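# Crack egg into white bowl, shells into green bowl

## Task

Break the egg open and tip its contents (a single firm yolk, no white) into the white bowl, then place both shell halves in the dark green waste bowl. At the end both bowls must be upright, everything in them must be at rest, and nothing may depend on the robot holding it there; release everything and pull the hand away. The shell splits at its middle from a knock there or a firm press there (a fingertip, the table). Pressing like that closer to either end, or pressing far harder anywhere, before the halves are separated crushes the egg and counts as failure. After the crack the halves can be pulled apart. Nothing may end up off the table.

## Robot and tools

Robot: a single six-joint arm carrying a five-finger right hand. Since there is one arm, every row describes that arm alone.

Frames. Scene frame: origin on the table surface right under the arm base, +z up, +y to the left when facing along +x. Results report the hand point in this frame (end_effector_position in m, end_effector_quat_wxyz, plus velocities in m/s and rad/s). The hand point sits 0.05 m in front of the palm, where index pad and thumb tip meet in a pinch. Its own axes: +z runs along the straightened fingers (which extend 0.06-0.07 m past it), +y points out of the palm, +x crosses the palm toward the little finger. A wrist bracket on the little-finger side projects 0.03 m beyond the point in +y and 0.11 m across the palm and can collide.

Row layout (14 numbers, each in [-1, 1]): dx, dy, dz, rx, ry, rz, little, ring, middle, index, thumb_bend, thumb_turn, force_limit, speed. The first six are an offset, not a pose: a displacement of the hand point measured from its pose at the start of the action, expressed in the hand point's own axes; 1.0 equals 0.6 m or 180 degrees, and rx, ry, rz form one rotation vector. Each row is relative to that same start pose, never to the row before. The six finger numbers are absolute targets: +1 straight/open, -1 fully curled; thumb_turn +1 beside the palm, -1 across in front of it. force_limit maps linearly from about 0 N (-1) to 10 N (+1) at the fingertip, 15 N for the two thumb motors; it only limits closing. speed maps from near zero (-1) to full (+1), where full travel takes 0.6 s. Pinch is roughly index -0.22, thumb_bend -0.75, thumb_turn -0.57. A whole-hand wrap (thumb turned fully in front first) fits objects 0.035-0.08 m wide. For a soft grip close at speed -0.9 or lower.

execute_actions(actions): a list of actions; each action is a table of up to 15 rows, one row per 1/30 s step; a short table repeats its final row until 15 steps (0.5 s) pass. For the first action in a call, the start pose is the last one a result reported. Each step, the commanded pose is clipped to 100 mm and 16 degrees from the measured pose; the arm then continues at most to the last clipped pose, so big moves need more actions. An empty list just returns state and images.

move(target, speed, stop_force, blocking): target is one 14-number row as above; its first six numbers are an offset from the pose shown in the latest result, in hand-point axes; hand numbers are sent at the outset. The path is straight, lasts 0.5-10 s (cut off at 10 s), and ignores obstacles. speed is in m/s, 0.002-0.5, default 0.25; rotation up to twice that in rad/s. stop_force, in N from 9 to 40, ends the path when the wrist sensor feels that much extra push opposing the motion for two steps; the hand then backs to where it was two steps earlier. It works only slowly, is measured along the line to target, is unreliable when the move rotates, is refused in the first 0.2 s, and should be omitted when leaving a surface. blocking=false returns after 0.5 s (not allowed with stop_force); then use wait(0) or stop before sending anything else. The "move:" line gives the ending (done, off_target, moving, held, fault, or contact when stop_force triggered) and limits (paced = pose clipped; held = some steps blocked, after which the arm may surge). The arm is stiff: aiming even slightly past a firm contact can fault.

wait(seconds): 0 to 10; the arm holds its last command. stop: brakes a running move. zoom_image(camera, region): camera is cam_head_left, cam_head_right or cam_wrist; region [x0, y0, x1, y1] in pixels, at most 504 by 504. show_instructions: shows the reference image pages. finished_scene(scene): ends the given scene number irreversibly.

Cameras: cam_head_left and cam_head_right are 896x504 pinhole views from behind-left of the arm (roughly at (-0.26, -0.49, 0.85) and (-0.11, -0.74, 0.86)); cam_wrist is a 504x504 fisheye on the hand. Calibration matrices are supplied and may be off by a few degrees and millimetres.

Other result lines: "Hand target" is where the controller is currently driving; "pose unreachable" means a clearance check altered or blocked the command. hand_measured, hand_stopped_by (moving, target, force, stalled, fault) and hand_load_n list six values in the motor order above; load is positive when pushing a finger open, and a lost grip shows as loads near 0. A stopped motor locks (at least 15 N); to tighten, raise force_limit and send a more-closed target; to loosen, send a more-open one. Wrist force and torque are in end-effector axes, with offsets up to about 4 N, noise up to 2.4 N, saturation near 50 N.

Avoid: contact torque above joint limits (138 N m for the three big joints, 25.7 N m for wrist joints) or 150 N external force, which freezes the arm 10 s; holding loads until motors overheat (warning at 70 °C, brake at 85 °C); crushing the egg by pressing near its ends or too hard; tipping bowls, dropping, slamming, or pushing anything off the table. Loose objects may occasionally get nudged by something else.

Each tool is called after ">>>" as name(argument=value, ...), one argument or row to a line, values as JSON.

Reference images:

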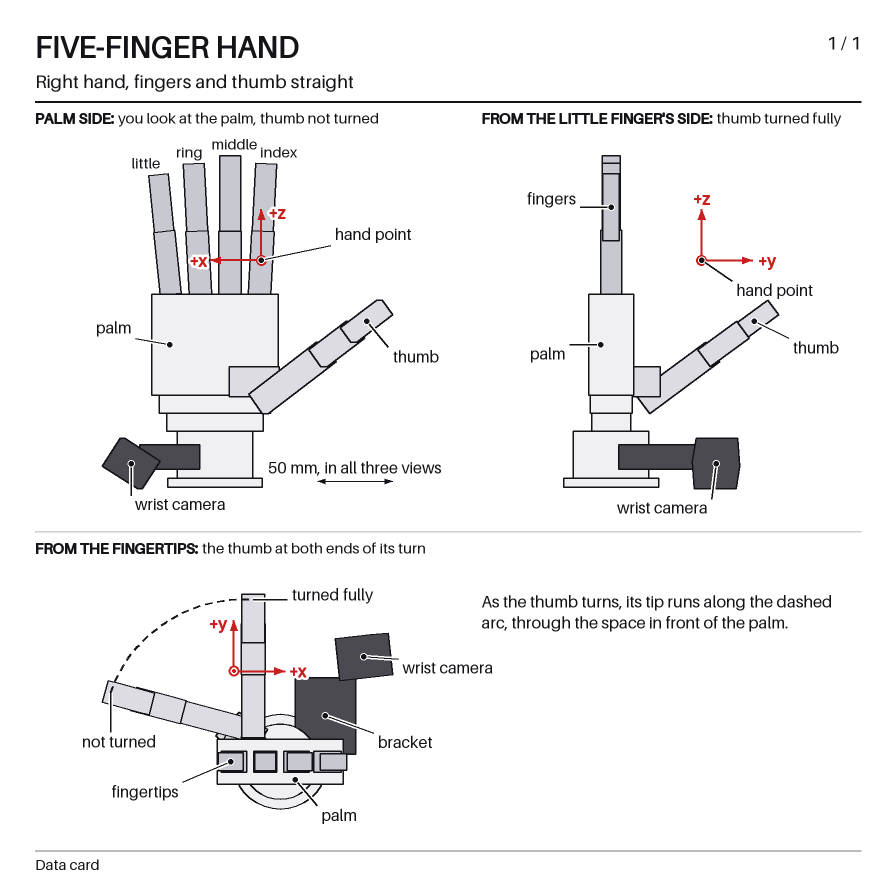

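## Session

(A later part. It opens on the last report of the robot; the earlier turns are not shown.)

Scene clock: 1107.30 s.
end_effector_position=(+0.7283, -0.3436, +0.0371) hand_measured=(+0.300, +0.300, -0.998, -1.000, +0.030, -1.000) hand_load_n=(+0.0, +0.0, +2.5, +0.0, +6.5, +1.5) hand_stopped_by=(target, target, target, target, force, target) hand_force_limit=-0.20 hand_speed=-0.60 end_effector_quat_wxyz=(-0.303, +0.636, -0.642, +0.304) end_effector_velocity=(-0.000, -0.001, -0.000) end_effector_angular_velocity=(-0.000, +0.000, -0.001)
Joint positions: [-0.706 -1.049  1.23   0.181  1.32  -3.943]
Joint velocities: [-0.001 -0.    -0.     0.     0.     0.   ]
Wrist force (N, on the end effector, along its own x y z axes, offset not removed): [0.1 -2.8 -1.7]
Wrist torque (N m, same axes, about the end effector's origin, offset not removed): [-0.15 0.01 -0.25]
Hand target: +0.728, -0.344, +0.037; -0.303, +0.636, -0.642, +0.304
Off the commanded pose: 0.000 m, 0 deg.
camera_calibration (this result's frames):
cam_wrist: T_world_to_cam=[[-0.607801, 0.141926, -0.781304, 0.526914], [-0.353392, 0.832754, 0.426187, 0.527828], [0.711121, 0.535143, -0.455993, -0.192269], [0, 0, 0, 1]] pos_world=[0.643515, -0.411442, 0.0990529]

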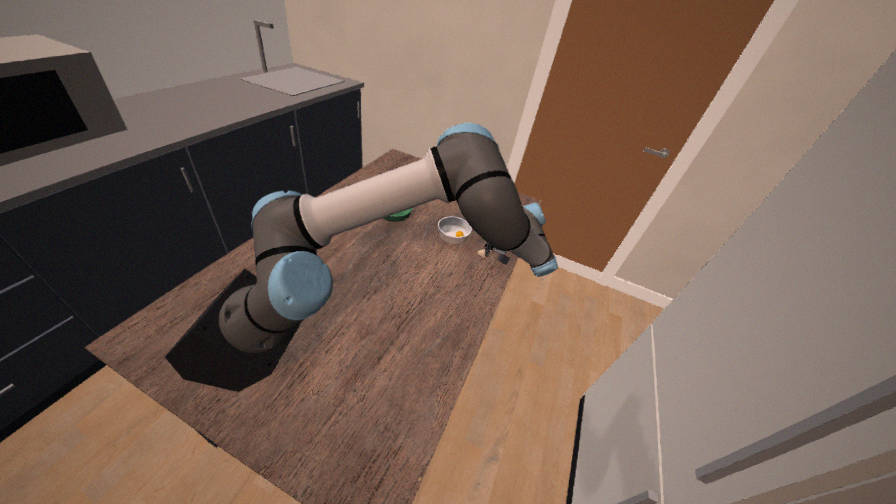

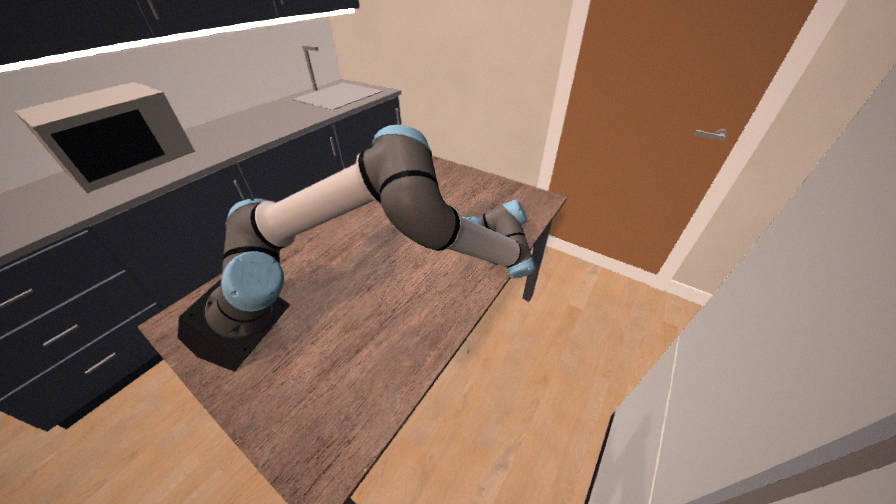

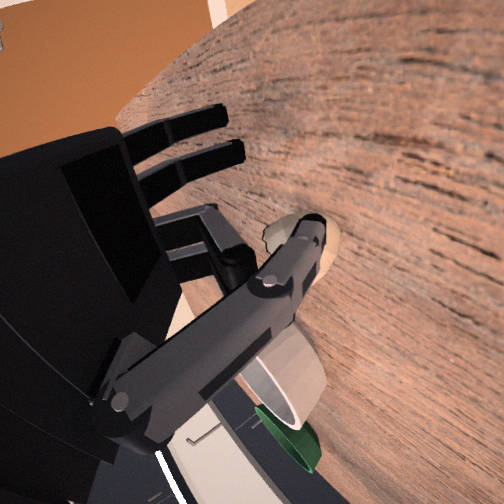

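Missed; it squirted out. Open, lift, look.

>>> execute_actions(
  actions=[
    [[0,0,0,0,0,0,0.3,0.3,0.3,0.3,1,-1,-0.2,0]],
    [[0,0,0,0,0,0,0.3,0.3,0.3,0.3,1,-1,-0.2,0]],
    [[0,-0.077,-0.064,0,0,0,0.3,0.3,0.3,0.3,1,-1,-0.2,0]],
    [[0,0,0,0,0,0,0.3,0.3,0.3,0.3,1,-1,-0.2,0]],
  ],
)

Scene clock: 1117.00 s.
end_effector_position=(+0.7279, -0.3437, +0.0953) hand_measured=(+0.300, +0.300, +0.300, -0.524, +1.000, -1.000) hand_load_n=(+0.0, +0.0, +0.0, +0.0, +0.0, +0.0) hand_stopped_by=(target, target, target, stalled, target, target) hand_force_limit=-0.20 hand_speed=0.00 end_effector_quat_wxyz=(-0.303, +0.636, -0.642, +0.304) end_effector_velocity=(+0.000, +0.000, -0.000) end_effector_angular_velocity=(+0.000, +0.000, +0.001)
Joint positions: [-0.665 -1.126  1.23   0.254  1.358 -3.929]
Joint velocities: [ 0.     0.001  0.     0.    -0.    -0.   ]
Wrist force (N, on the end effector, along its own x y z axes, offset not removed): [-0.8 2.0 0.5]
Wrist torque (N m, same axes, about the end effector's origin, offset not removed): [0.41 0.15 -0.20]
Hand target: +0.728, -0.344, +0.095; -0.303, +0.636, -0.642, +0.304
Off the commanded pose: 0.000 m, 0 deg.
camera_calibration (this result's frames):
cam_wrist: T_world_to_cam=[[-0.607569, 0.141825, -0.781502, 0.572012], [-0.353502, 0.832821, 0.425964, 0.503122], [0.711264, 0.535065, -0.455861, -0.165499], [0, 0, 0, 1]] pos_world=[0.643105, -0.411584, 0.157273]

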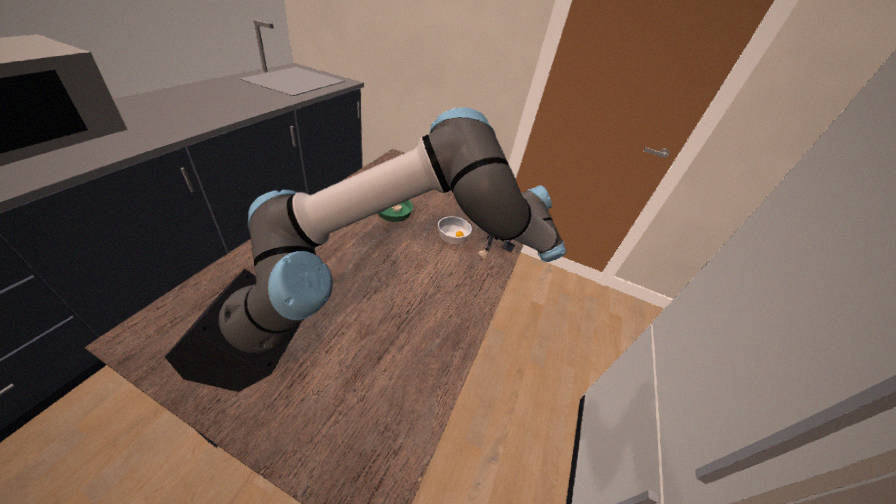

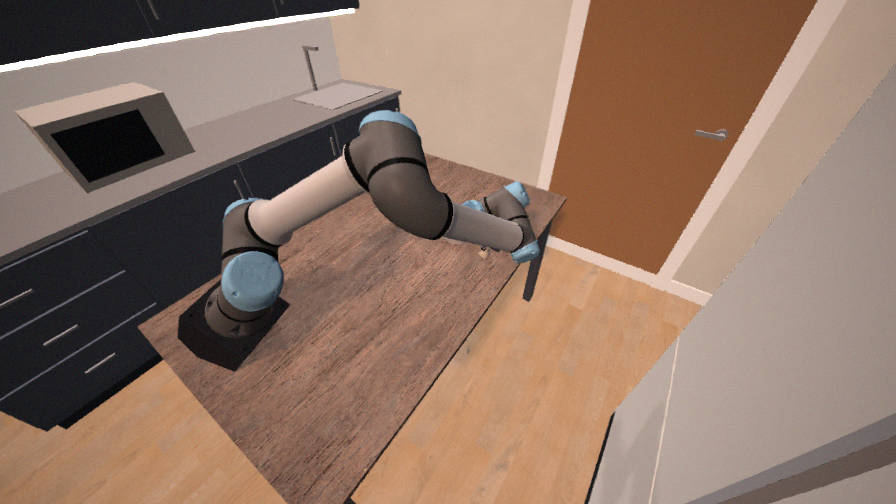

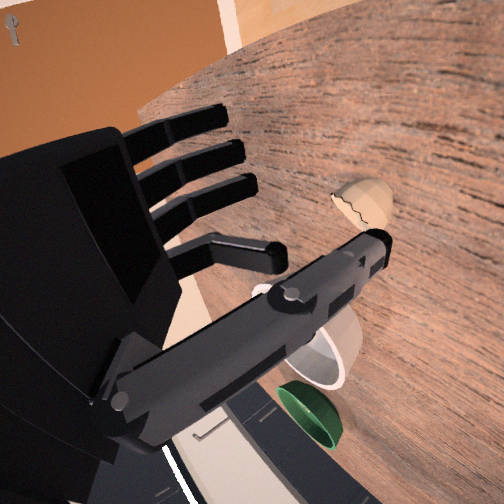

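>>> move(
  target=[0.005,0.025,-0.031,0,0,0,0.3,0.3,0.4,0.4,1,-0.7,-0.2,0],
  speed=0.08,
)

>>> move(
  target=[0,0.06,0.05,0,0,0,0.3,0.3,0.4,0.4,1,-0.7,-0.2,0],
  speed=0.06,
)

Scene clock: 1136.37 s.
end_effector_position=(+0.7043, -0.3465, +0.0954) hand_measured=(+0.300, +0.300, +0.400, +0.400, +1.000, -0.700) hand_load_n=(+0.0, +0.0, +0.0, +0.0, +0.0, +0.0) hand_stopped_by=(target, target, target, target, target, target) hand_force_limit=-0.20 hand_speed=0.00 end_effector_quat_wxyz=(-0.303, +0.636, -0.642, +0.304) end_effector_velocity=(-0.002, -0.000, +0.000) end_effector_angular_velocity=(+0.000, -0.000, -0.000)
Joint positions: [-0.697 -1.176  1.309  0.227  1.329 -3.94 ]
Joint velocities: [-0.003 -0.005  0.008 -0.003 -0.003 -0.   ]
Wrist force (N, on the end effector, along its own x y z axes, offset not removed): [-2.6 -0.5 -1.2]
Wrist torque (N m, same axes, about the end effector's origin, offset not removed): [-0.08 0.41 -0.13]
Hand target: +0.704, -0.347, +0.095; -0.303, +0.636, -0.642, +0.304
Off the commanded pose: 0.000 m, 0 deg.
move: done
camera_calibration (this result's frames):
cam_wrist: T_world_to_cam=[[-0.607627, 0.14188, -0.781447, 0.558161], [-0.353475, 0.832788, 0.426052, 0.496974], [0.711228, 0.535102, -0.455873, -0.147116], [0, 0, 0, 1]] pos_world=[0.619454, -0.414343, 0.15737]

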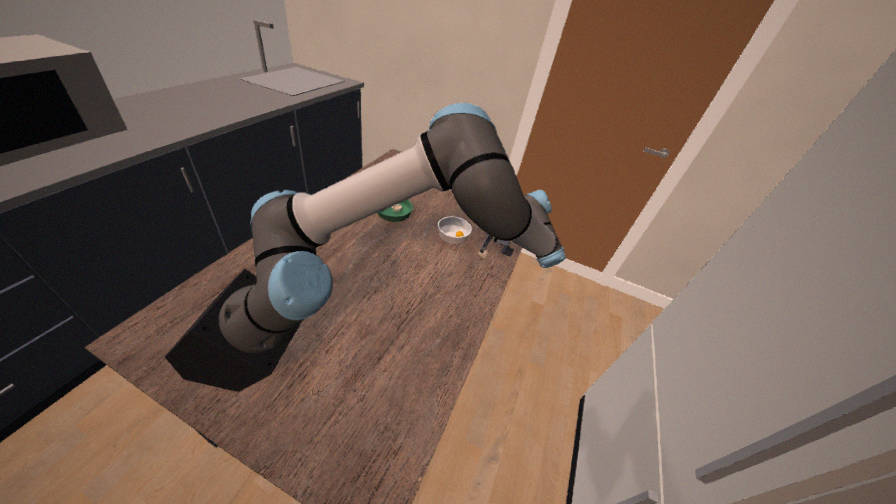

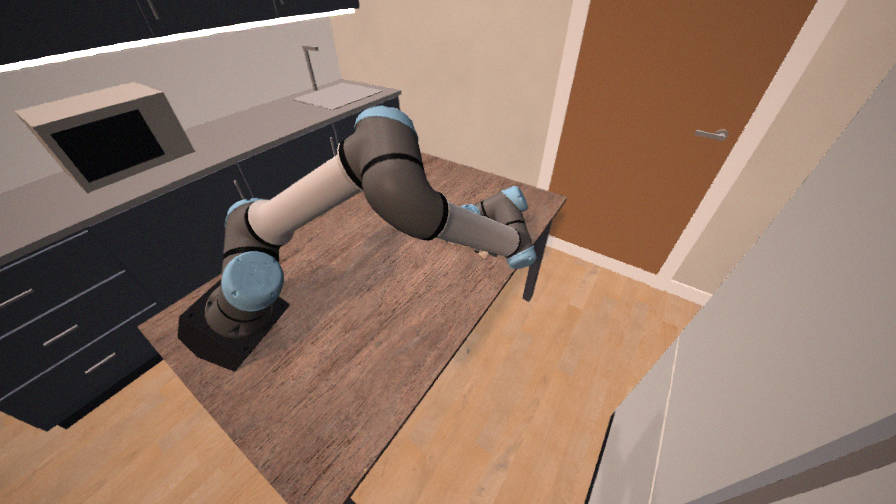

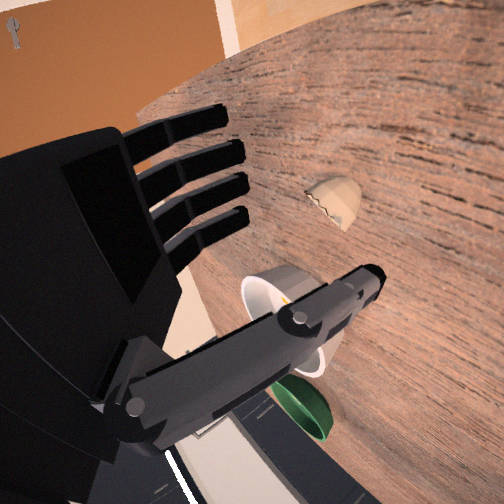

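Scene clock: 1137.60 s.
end_effector_position=(+0.7048, -0.3463, +0.0489) hand_measured=(+0.300, +0.300, +0.400, +0.400, +1.000, -0.700) hand_load_n=(+0.0, +0.0, +0.0, +0.0, +0.0, +0.0) hand_stopped_by=(target, target, target, target, target, target) hand_force_limit=-0.20 hand_speed=0.00 end_effector_quat_wxyz=(-0.303, +0.636, -0.642, +0.304) end_effector_velocity=(+0.000, -0.001, -0.003) end_effector_angular_velocity=(-0.000, -0.001, -0.001)
Joint positions: [-0.729 -1.113  1.311  0.166  1.298 -3.952]
Joint velocities: [-0.003  0.005 -0.001 -0.005 -0.003 -0.001]
Wrist force (N, on the end effector, along its own x y z axes, offset not removed): [-3.8 4.2 3.1]
Wrist torque (N m, same axes, about the end effector's origin, offset not removed): [0.48 0.32 -0.31]
Hand target: +0.705, -0.346, +0.049; -0.303, +0.636, -0.642, +0.304
Off the commanded pose: 0.000 m, 0 deg.
move: done
camera_calibration (this result's frames):
cam_wrist: T_world_to_cam=[[-0.607617, 0.14193, -0.781446, 0.522123], [-0.353459, 0.832776, 0.426087, 0.516832], [0.711244, 0.535107, -0.455843, -0.16876], [0, 0, 0, 1]] pos_world=[0.61996, -0.414205, 0.110868]

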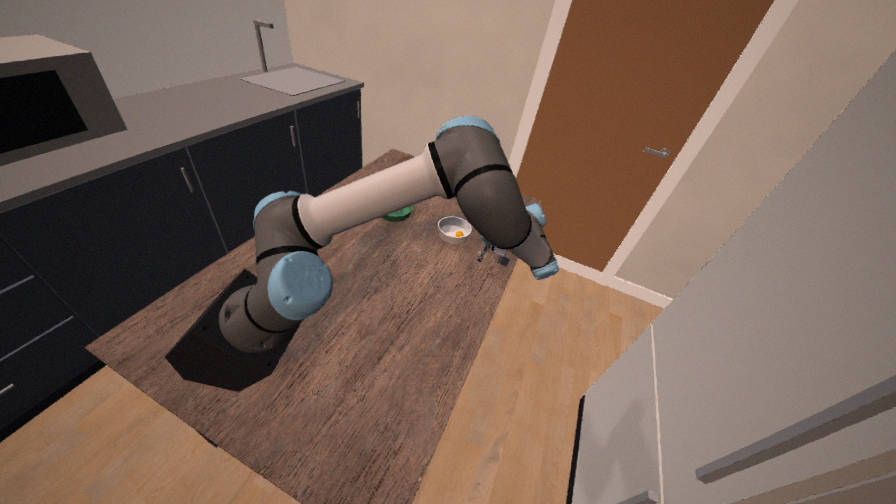

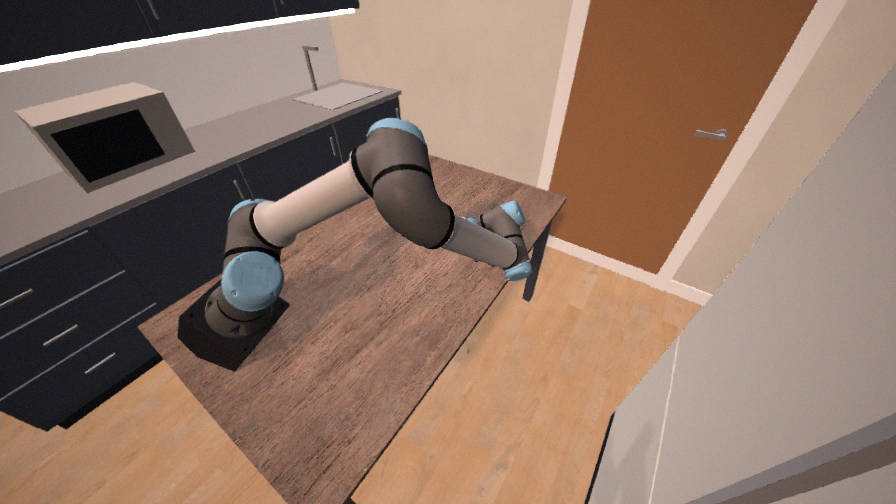

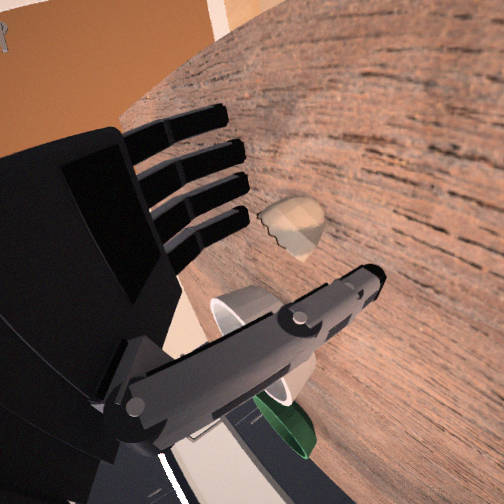

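>>> move(
  target=[0.005,-0.021,0.026,0,0,0,0.3,0.3,0.4,0.4,1,-0.7,-0.2,0],
  speed=0.04,
)

>>> move(
  target=[0,0.027,0.022,0,0,0,0.3,0.3,0.4,0.4,1,-0.7,-0.2,0],
  speed=0.02,
  stop_force=9,
)

Scene clock: 1151.13 s.
end_effector_position=(+0.7245, -0.3494, +0.0488) hand_measured=(+0.300, +0.300, +0.400, +0.400, +1.000, -0.700) hand_load_n=(+0.0, +0.0, +0.0, +0.0, +0.0, +0.0) hand_stopped_by=(target, target, target, target, target, target) hand_force_limit=-0.20 hand_speed=0.00 end_effector_quat_wxyz=(-0.303, +0.636, -0.642, +0.304) end_effector_velocity=(+0.003, +0.001, +0.000) end_effector_angular_velocity=(+0.001, +0.000, +0.002)
Joint positions: [-0.71  -1.071  1.233  0.2    1.317 -3.945]
Joint velocities: [ 0.004  0.007 -0.012  0.007  0.002  0.001]
Wrist force (N, on the end effector, along its own x y z axes, offset not removed): [-1.3 -1.4 2.4]
Wrist torque (N m, same axes, about the end effector's origin, offset not removed): [-0.33 -0.08 -0.04]
Hand target: +0.725, -0.350, +0.049; -0.303, +0.636, -0.642, +0.304
Off the commanded pose: 0.000 m, 0 deg.
move: done
camera_calibration (this result's frames):
cam_wrist: T_world_to_cam=[[-0.60755, 0.141895, -0.781504, 0.534423], [-0.353464, 0.832819, 0.425999, 0.526464], [0.711299, 0.535049, -0.455824, -0.181222], [0, 0, 0, 1]] pos_world=[0.639678, -0.417319, 0.110775]

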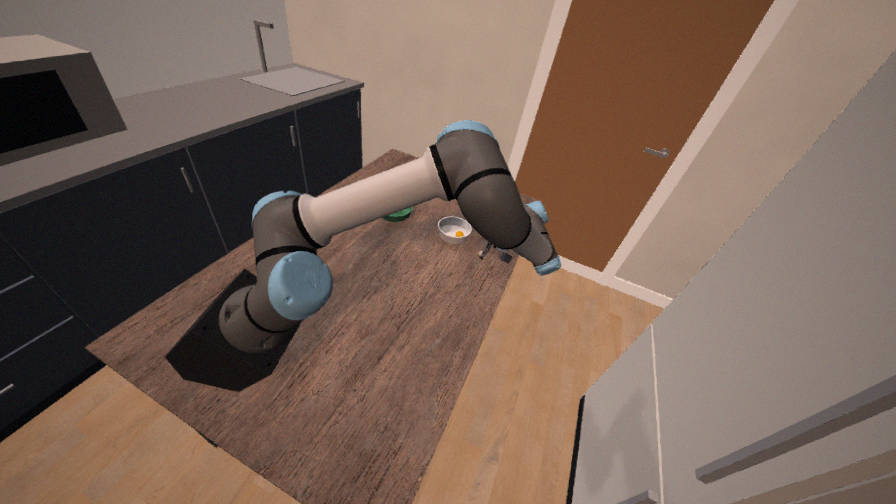

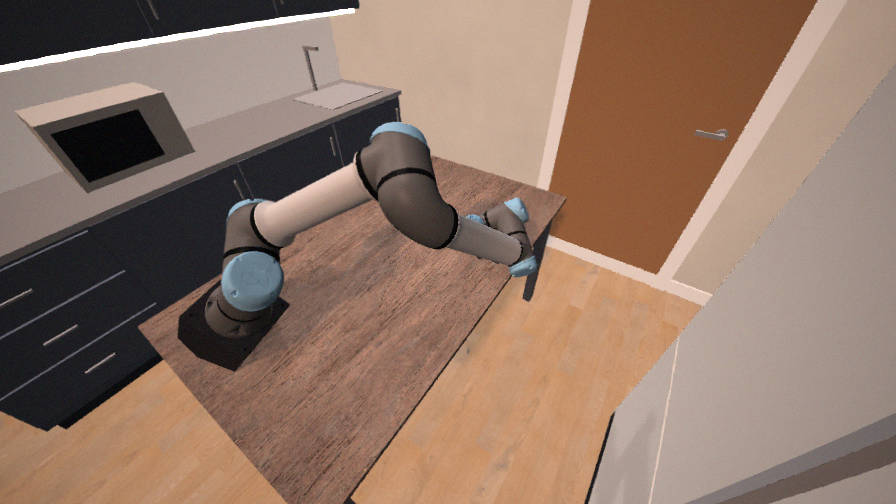

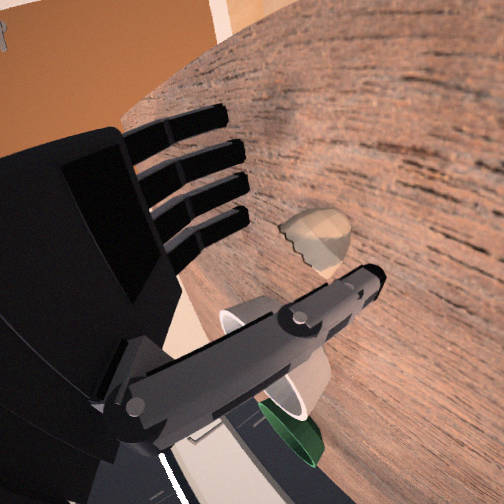

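Scene clock: 1152.50 s.
end_effector_position=(+0.7245, -0.3494, +0.0282) hand_measured=(+0.300, +0.300, +0.400, +0.400, +1.000, -0.700) hand_load_n=(+0.0, +0.0, +0.0, +0.0, +0.0, +0.0) hand_stopped_by=(target, target, target, target, target, target) hand_force_limit=-0.20 hand_speed=0.00 end_effector_quat_wxyz=(-0.303, +0.636, -0.642, +0.304) end_effector_velocity=(-0.001, -0.000, -0.003) end_effector_angular_velocity=(+0.001, +0.001, -0.000)
Joint positions: [-0.724 -1.043  1.23   0.176  1.304 -3.95 ]
Joint velocities: [-0.003  0.004 -0.    -0.002 -0.002 -0.   ]
Wrist force (N, on the end effector, along its own x y z axes, offset not removed): [0.6 -1.0 1.7]
Wrist torque (N m, same axes, about the end effector's origin, offset not removed): [-0.02 0.20 -0.01]
Hand target: +0.725, -0.349, +0.028; -0.303, +0.636, -0.642, +0.304
Off the commanded pose: 0.000 m, 0 deg.
move: done
camera_calibration (this result's frames):
cam_wrist: T_world_to_cam=[[-0.607546, 0.141917, -0.781503, 0.518312], [-0.353456, 0.832815, 0.426014, 0.535188], [0.711306, 0.53505, -0.455813, -0.190659], [0, 0, 0, 1]] pos_world=[0.639681, -0.417258, 0.0901602]

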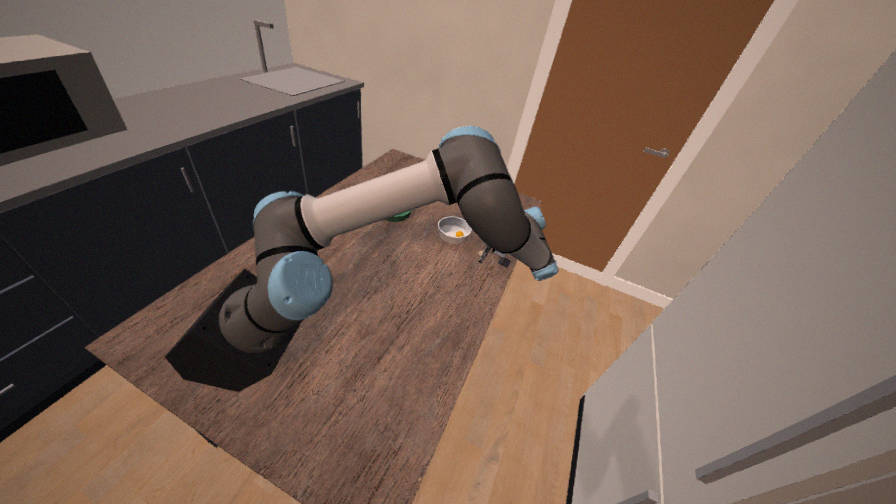

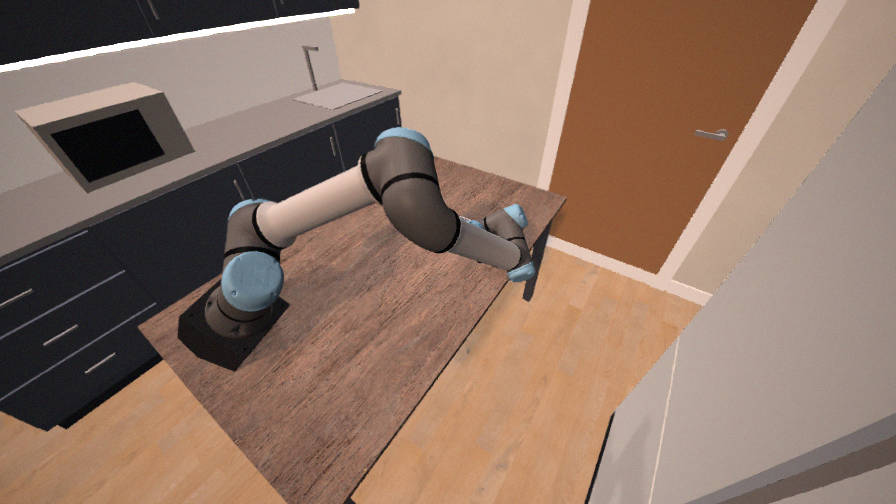

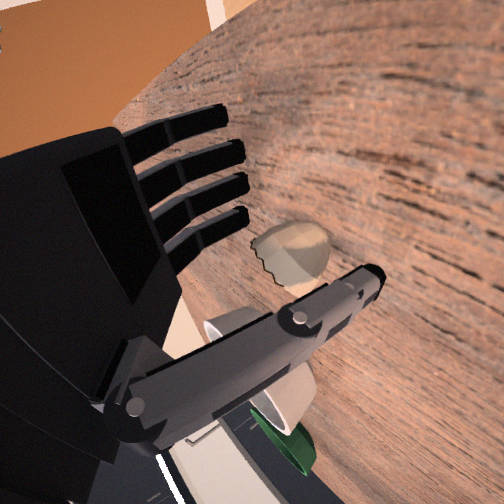

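>>> execute_actions(
  actions=[
    [[0,0,0,0,0,0,0.3,0.3,0.4,-1,-1,-0.7,-0.3,-0.7]],
    [[0,0,0,0,0,0,0.3,0.3,0.4,-1,-1,-0.7,-0.3,-0.7]],
    [[0,0,0,0,0,0,0.3,0.3,0.4,-1,-1,-0.7,-0.3,-0.7]],
    [[0,0,0,0,0,0,0.3,0.3,0.4,-1,-1,-0.7,-0.3,-0.7]],
    [[0,0,0,0,0,0,0.3,0.3,0.4,-1,-1,-0.7,-0.3,-0.7]],
    [[0,0,0,0,0,0,0.3,0.3,0.4,-1,-1,-0.7,-0.3,-0.7]],
    [[0,0,0,0,0,0,0.3,0.3,0.4,-1,-1,-0.7,-0.3,-0.7]],
  ],
)

Scene clock: 1167.07 s.
end_effector_position=(+0.7245, -0.3495, +0.0281) hand_measured=(+0.300, +0.300, +0.400, -0.164, +0.654, -0.700) hand_load_n=(+0.0, +0.0, +0.0, +5.5, +6.0, -0.5) hand_stopped_by=(target, target, target, force, force, target) hand_force_limit=-0.30 hand_speed=-0.70 end_effector_quat_wxyz=(-0.303, +0.636, -0.642, +0.304) end_effector_velocity=(+0.000, +0.001, +0.001) end_effector_angular_velocity=(+0.001, -0.000, +0.002)
Joint positions: [-0.724 -1.042  1.23   0.176  1.304 -3.95 ]
Joint velocities: [ 0.002  0.    -0.     0.002  0.    -0.   ]
Wrist force (N, on the end effector, along its own x y z axes, offset not removed): [0.5 -3.1 4.6]
Wrist torque (N m, same axes, about the end effector's origin, offset not removed): [-0.58 -0.45 -0.20]
Hand target: +0.724, -0.349, +0.028; -0.303, +0.636, -0.642, +0.304
Off the commanded pose: 0.000 m, 0 deg.
camera_calibration (this result's frames):
cam_wrist: T_world_to_cam=[[-0.607534, 0.141913, -0.781513, 0.518236], [-0.353457, 0.832821, 0.426002, 0.535282], [0.711316, 0.535042, -0.455807, -0.190644], [0, 0, 0, 1]] pos_world=[0.639654, -0.417336, 0.0900803]

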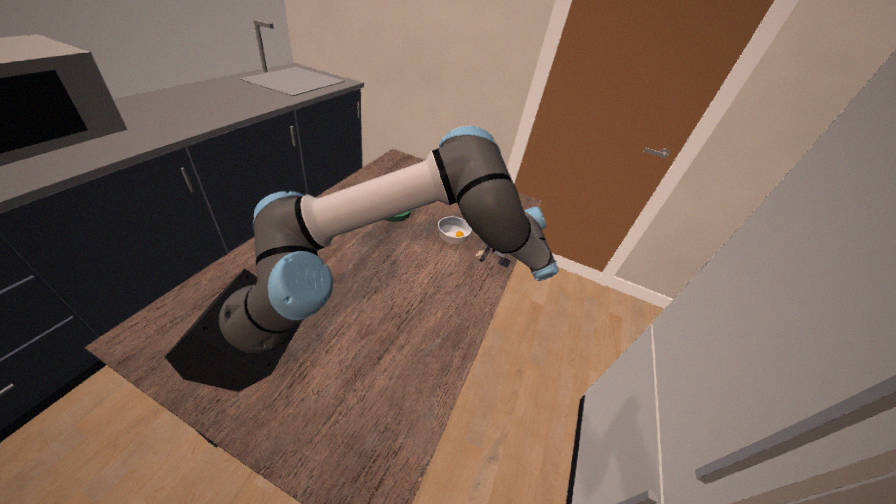

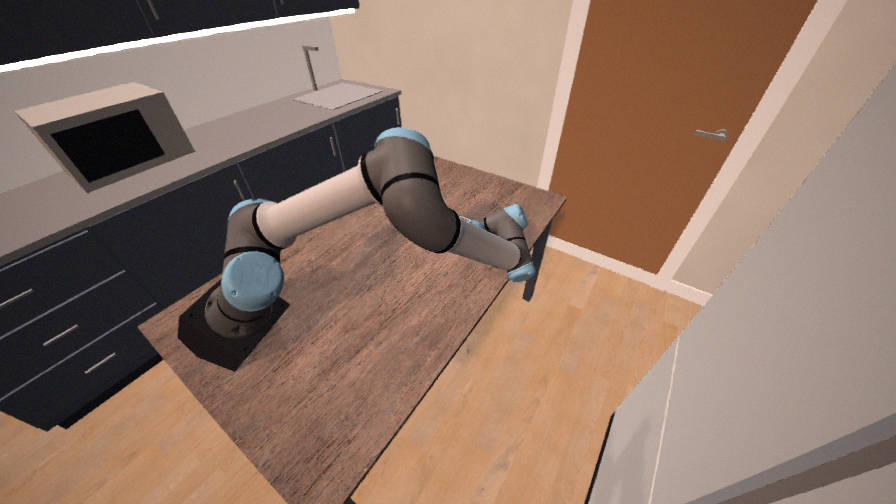

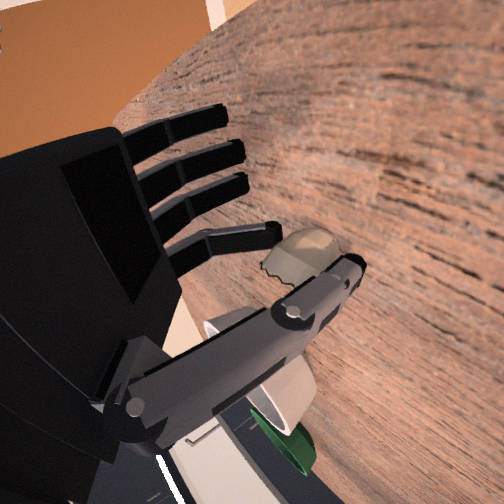

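Gripped. Lift.

>>> move(
  target=[0,-0.165,-0.137,0,0,0,0.3,0.3,0.4,-1,-1,-0.7,-0.3,-0.7],
  speed=0.12,
)

>>> move(
  target=[-0.725,-0.075,0.09,0,0,0,0.3,0.3,0.4,-1,-1,-0.7,-0.3,-0.7],
)

>>> move(
  target=[0,0.077,0.064,0,0,0,0.3,0.3,0.4,-1,-1,-0.7,-0.3,-0.7],
  speed=0.1,
)

Scene clock: 1177.97 s.
end_effector_position=(+0.7233, -0.3498, +0.1564) hand_measured=(+0.300, +0.300, +0.400, -0.164, +0.654, -0.700) hand_load_n=(+0.0, +0.0, +0.0, +5.5, +6.0, -0.5) hand_stopped_by=(target, target, target, force, force, target) hand_force_limit=-0.30 hand_speed=-0.70 end_effector_quat_wxyz=(-0.303, +0.636, -0.642, +0.304) end_effector_velocity=(-0.000, +0.000, +0.001) end_effector_angular_velocity=(+0.001, +0.001, -0.000)
Joint positions: [-0.631 -1.2    1.208  0.347  1.391 -3.916]
Joint velocities: [ 0.001 -0.001 -0.001  0.004  0.001  0.001]
Wrist force (N, on the end effector, along its own x y z axes, offset not removed): [-0.9 0.1 -1.8]
Wrist torque (N m, same axes, about the end effector's origin, offset not removed): [0.18 0.19 0.05]
Hand target: +0.723, -0.350, +0.157; -0.303, +0.636, -0.642, +0.304
Off the commanded pose: 0.000 m, 0 deg.
move: done
camera_calibration (this result's frames):
cam_wrist: T_world_to_cam=[[-0.60756, 0.14177, -0.781519, 0.617798], [-0.353496, 0.83286, 0.425894, 0.480536], [0.711275, 0.53502, -0.455897, -0.131057], [0, 0, 0, 1]] pos_world=[0.638434, -0.417686, 0.218415]

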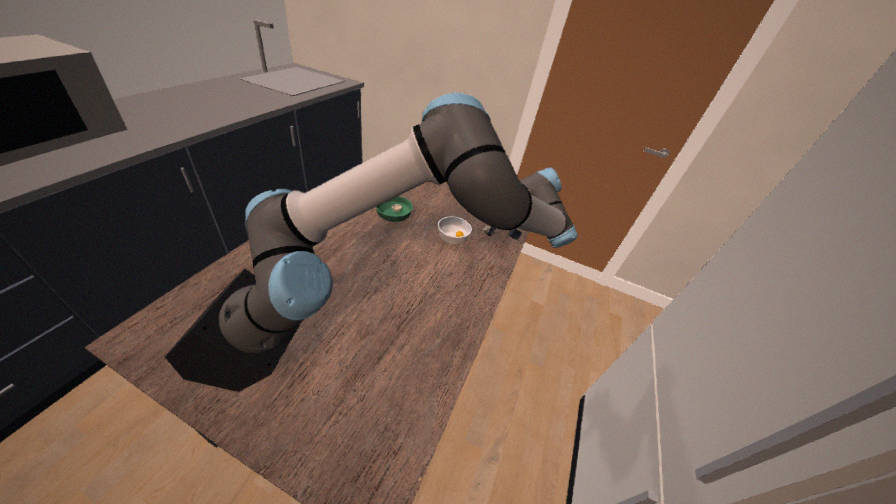

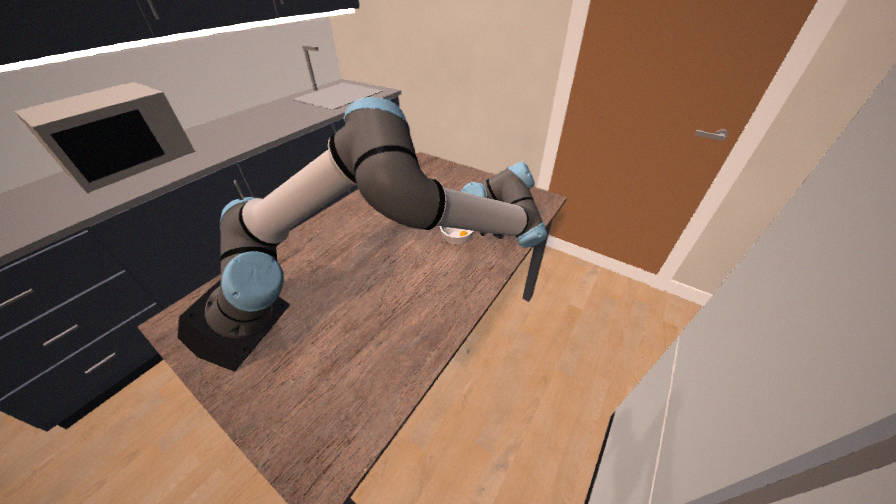

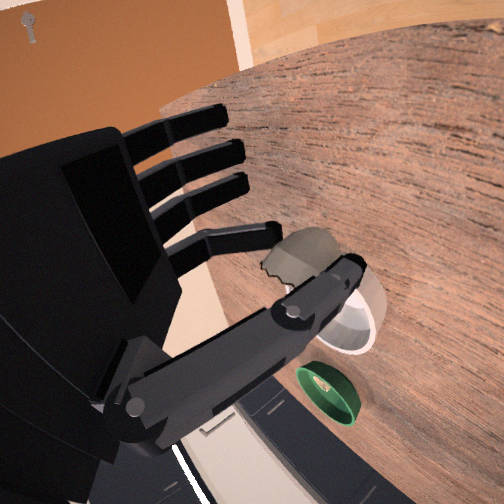

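Scene clock: 1180.40 s.
end_effector_position=(+0.7969, +0.0843, +0.1582) hand_measured=(+0.300, +0.300, +0.400, -0.164, +0.654, -0.700) hand_load_n=(+0.0, +0.0, +0.0, +5.5, +6.0, -0.5) hand_stopped_by=(target, target, target, force, force, target) hand_force_limit=-0.30 hand_speed=-0.70 end_effector_quat_wxyz=(-0.303, +0.636, -0.641, +0.305) end_effector_velocity=(+0.001, +0.002, -0.001) end_effector_angular_velocity=(-0.001, +0.002, -0.000)
Joint positions: [ 0.021 -0.796  1.228 -0.046  2.002 -3.683]
Joint velocities: [ 0.003  0.007 -0.008  0.004  0.005  0.001]
Wrist force (N, on the end effector, along its own x y z axes, offset not removed): [-0.6 3.8 1.3]
Wrist torque (N m, same axes, about the end effector's origin, offset not removed): [0.57 -0.05 0.14]
Hand target: +0.797, +0.085, +0.158; -0.302, +0.636, -0.641, +0.305
Off the commanded pose: 0.001 m, 0 deg.
move: done
camera_calibration (this result's frames):
cam_wrist: T_world_to_cam=[[-0.607437, 0.14075, -0.781799, 0.60247], [-0.353816, 0.833224, 0.424914, 0.144658], [0.711221, 0.534721, -0.456332, -0.414749], [0, 0, 0, 1]] pos_world=[0.712123, 0.0164451, 0.22028]

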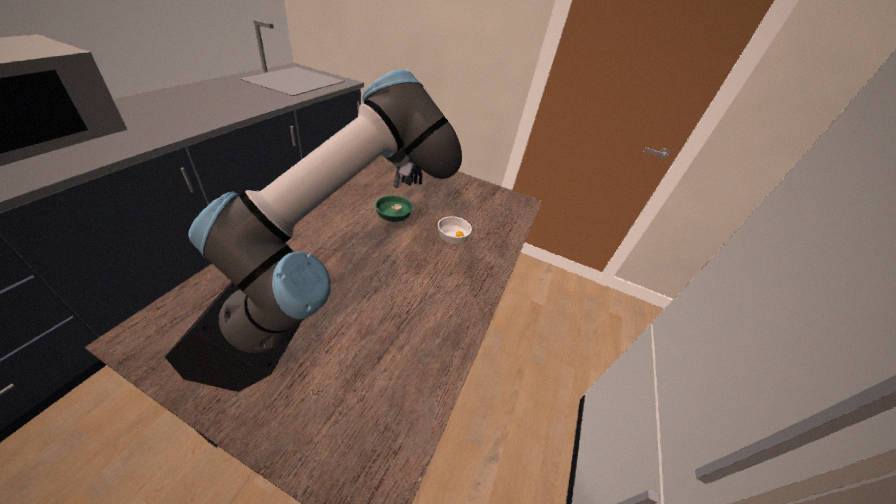

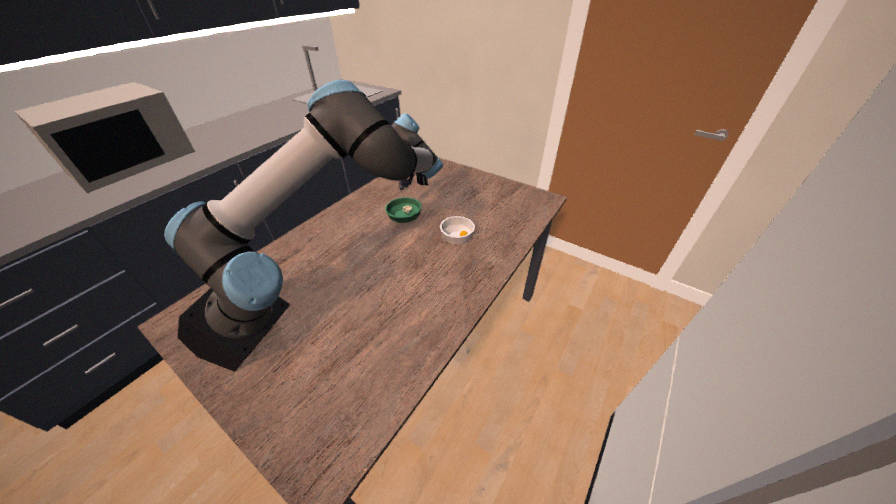

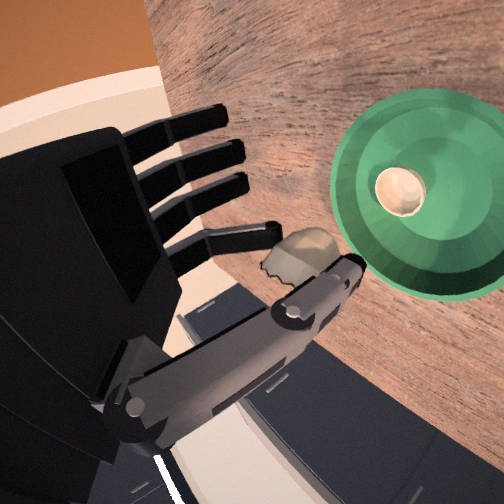

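Scene clock: 1181.53 s.
end_effector_position=(+0.7975, +0.0844, +0.0985) hand_measured=(+0.300, +0.300, +0.400, -0.164, +0.654, -0.700) hand_load_n=(+0.0, +0.0, +0.0, +5.5, +6.0, -0.5) hand_stopped_by=(target, target, target, force, force, target) hand_force_limit=-0.30 hand_speed=-0.70 end_effector_quat_wxyz=(-0.303, +0.636, -0.641, +0.305) end_effector_velocity=(+0.001, -0.000, -0.002) end_effector_angular_velocity=(+0.000, -0.002, -0.001)
Joint positions: [-0.039 -0.744  1.26  -0.14   1.946 -3.707]
Joint velocities: [-0.003  0.003 -0.001 -0.004 -0.003 -0.001]
Wrist force (N, on the end effector, along its own x y z axes, offset not removed): [0.2 -2.1 1.7]
Wrist torque (N m, same axes, about the end effector's origin, offset not removed): [-0.19 0.07 -0.15]
Hand target: +0.798, +0.084, +0.098; -0.303, +0.636, -0.641, +0.305
Off the commanded pose: 0.000 m, 0 deg.
move: done
camera_calibration (this result's frames):
cam_wrist: T_world_to_cam=[[-0.607475, 0.140842, -0.781753, 0.55613], [-0.353788, 0.83318, 0.425024, 0.17013], [0.711202, 0.534766, -0.456308, -0.442459], [0, 0, 0, 1]] pos_world=[0.712703, 0.0165369, 0.160549]

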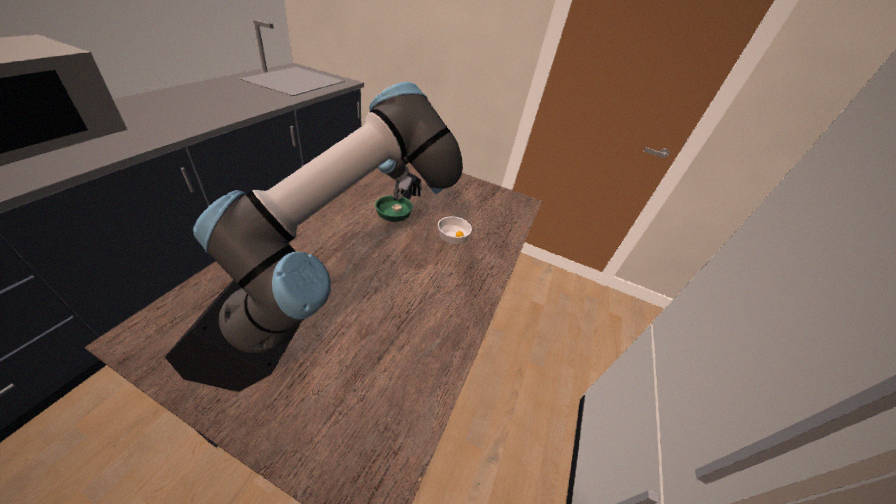

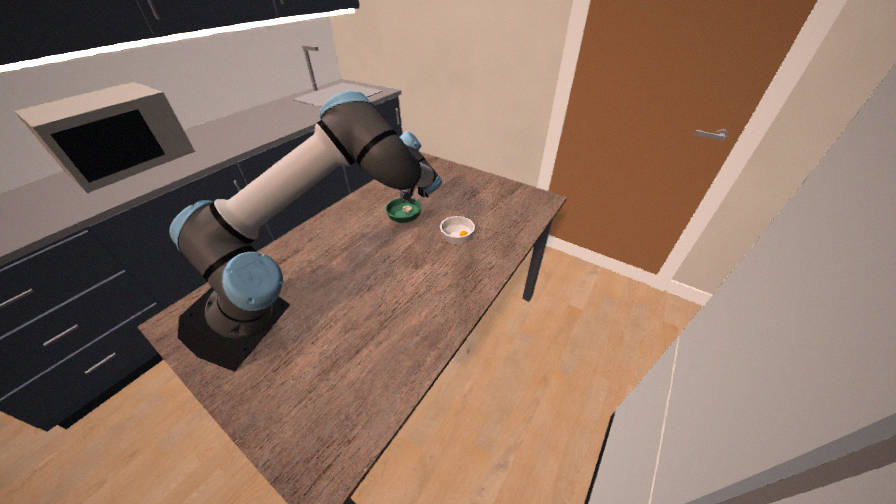

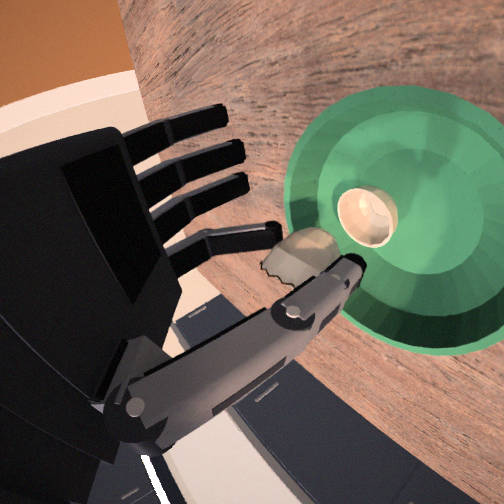

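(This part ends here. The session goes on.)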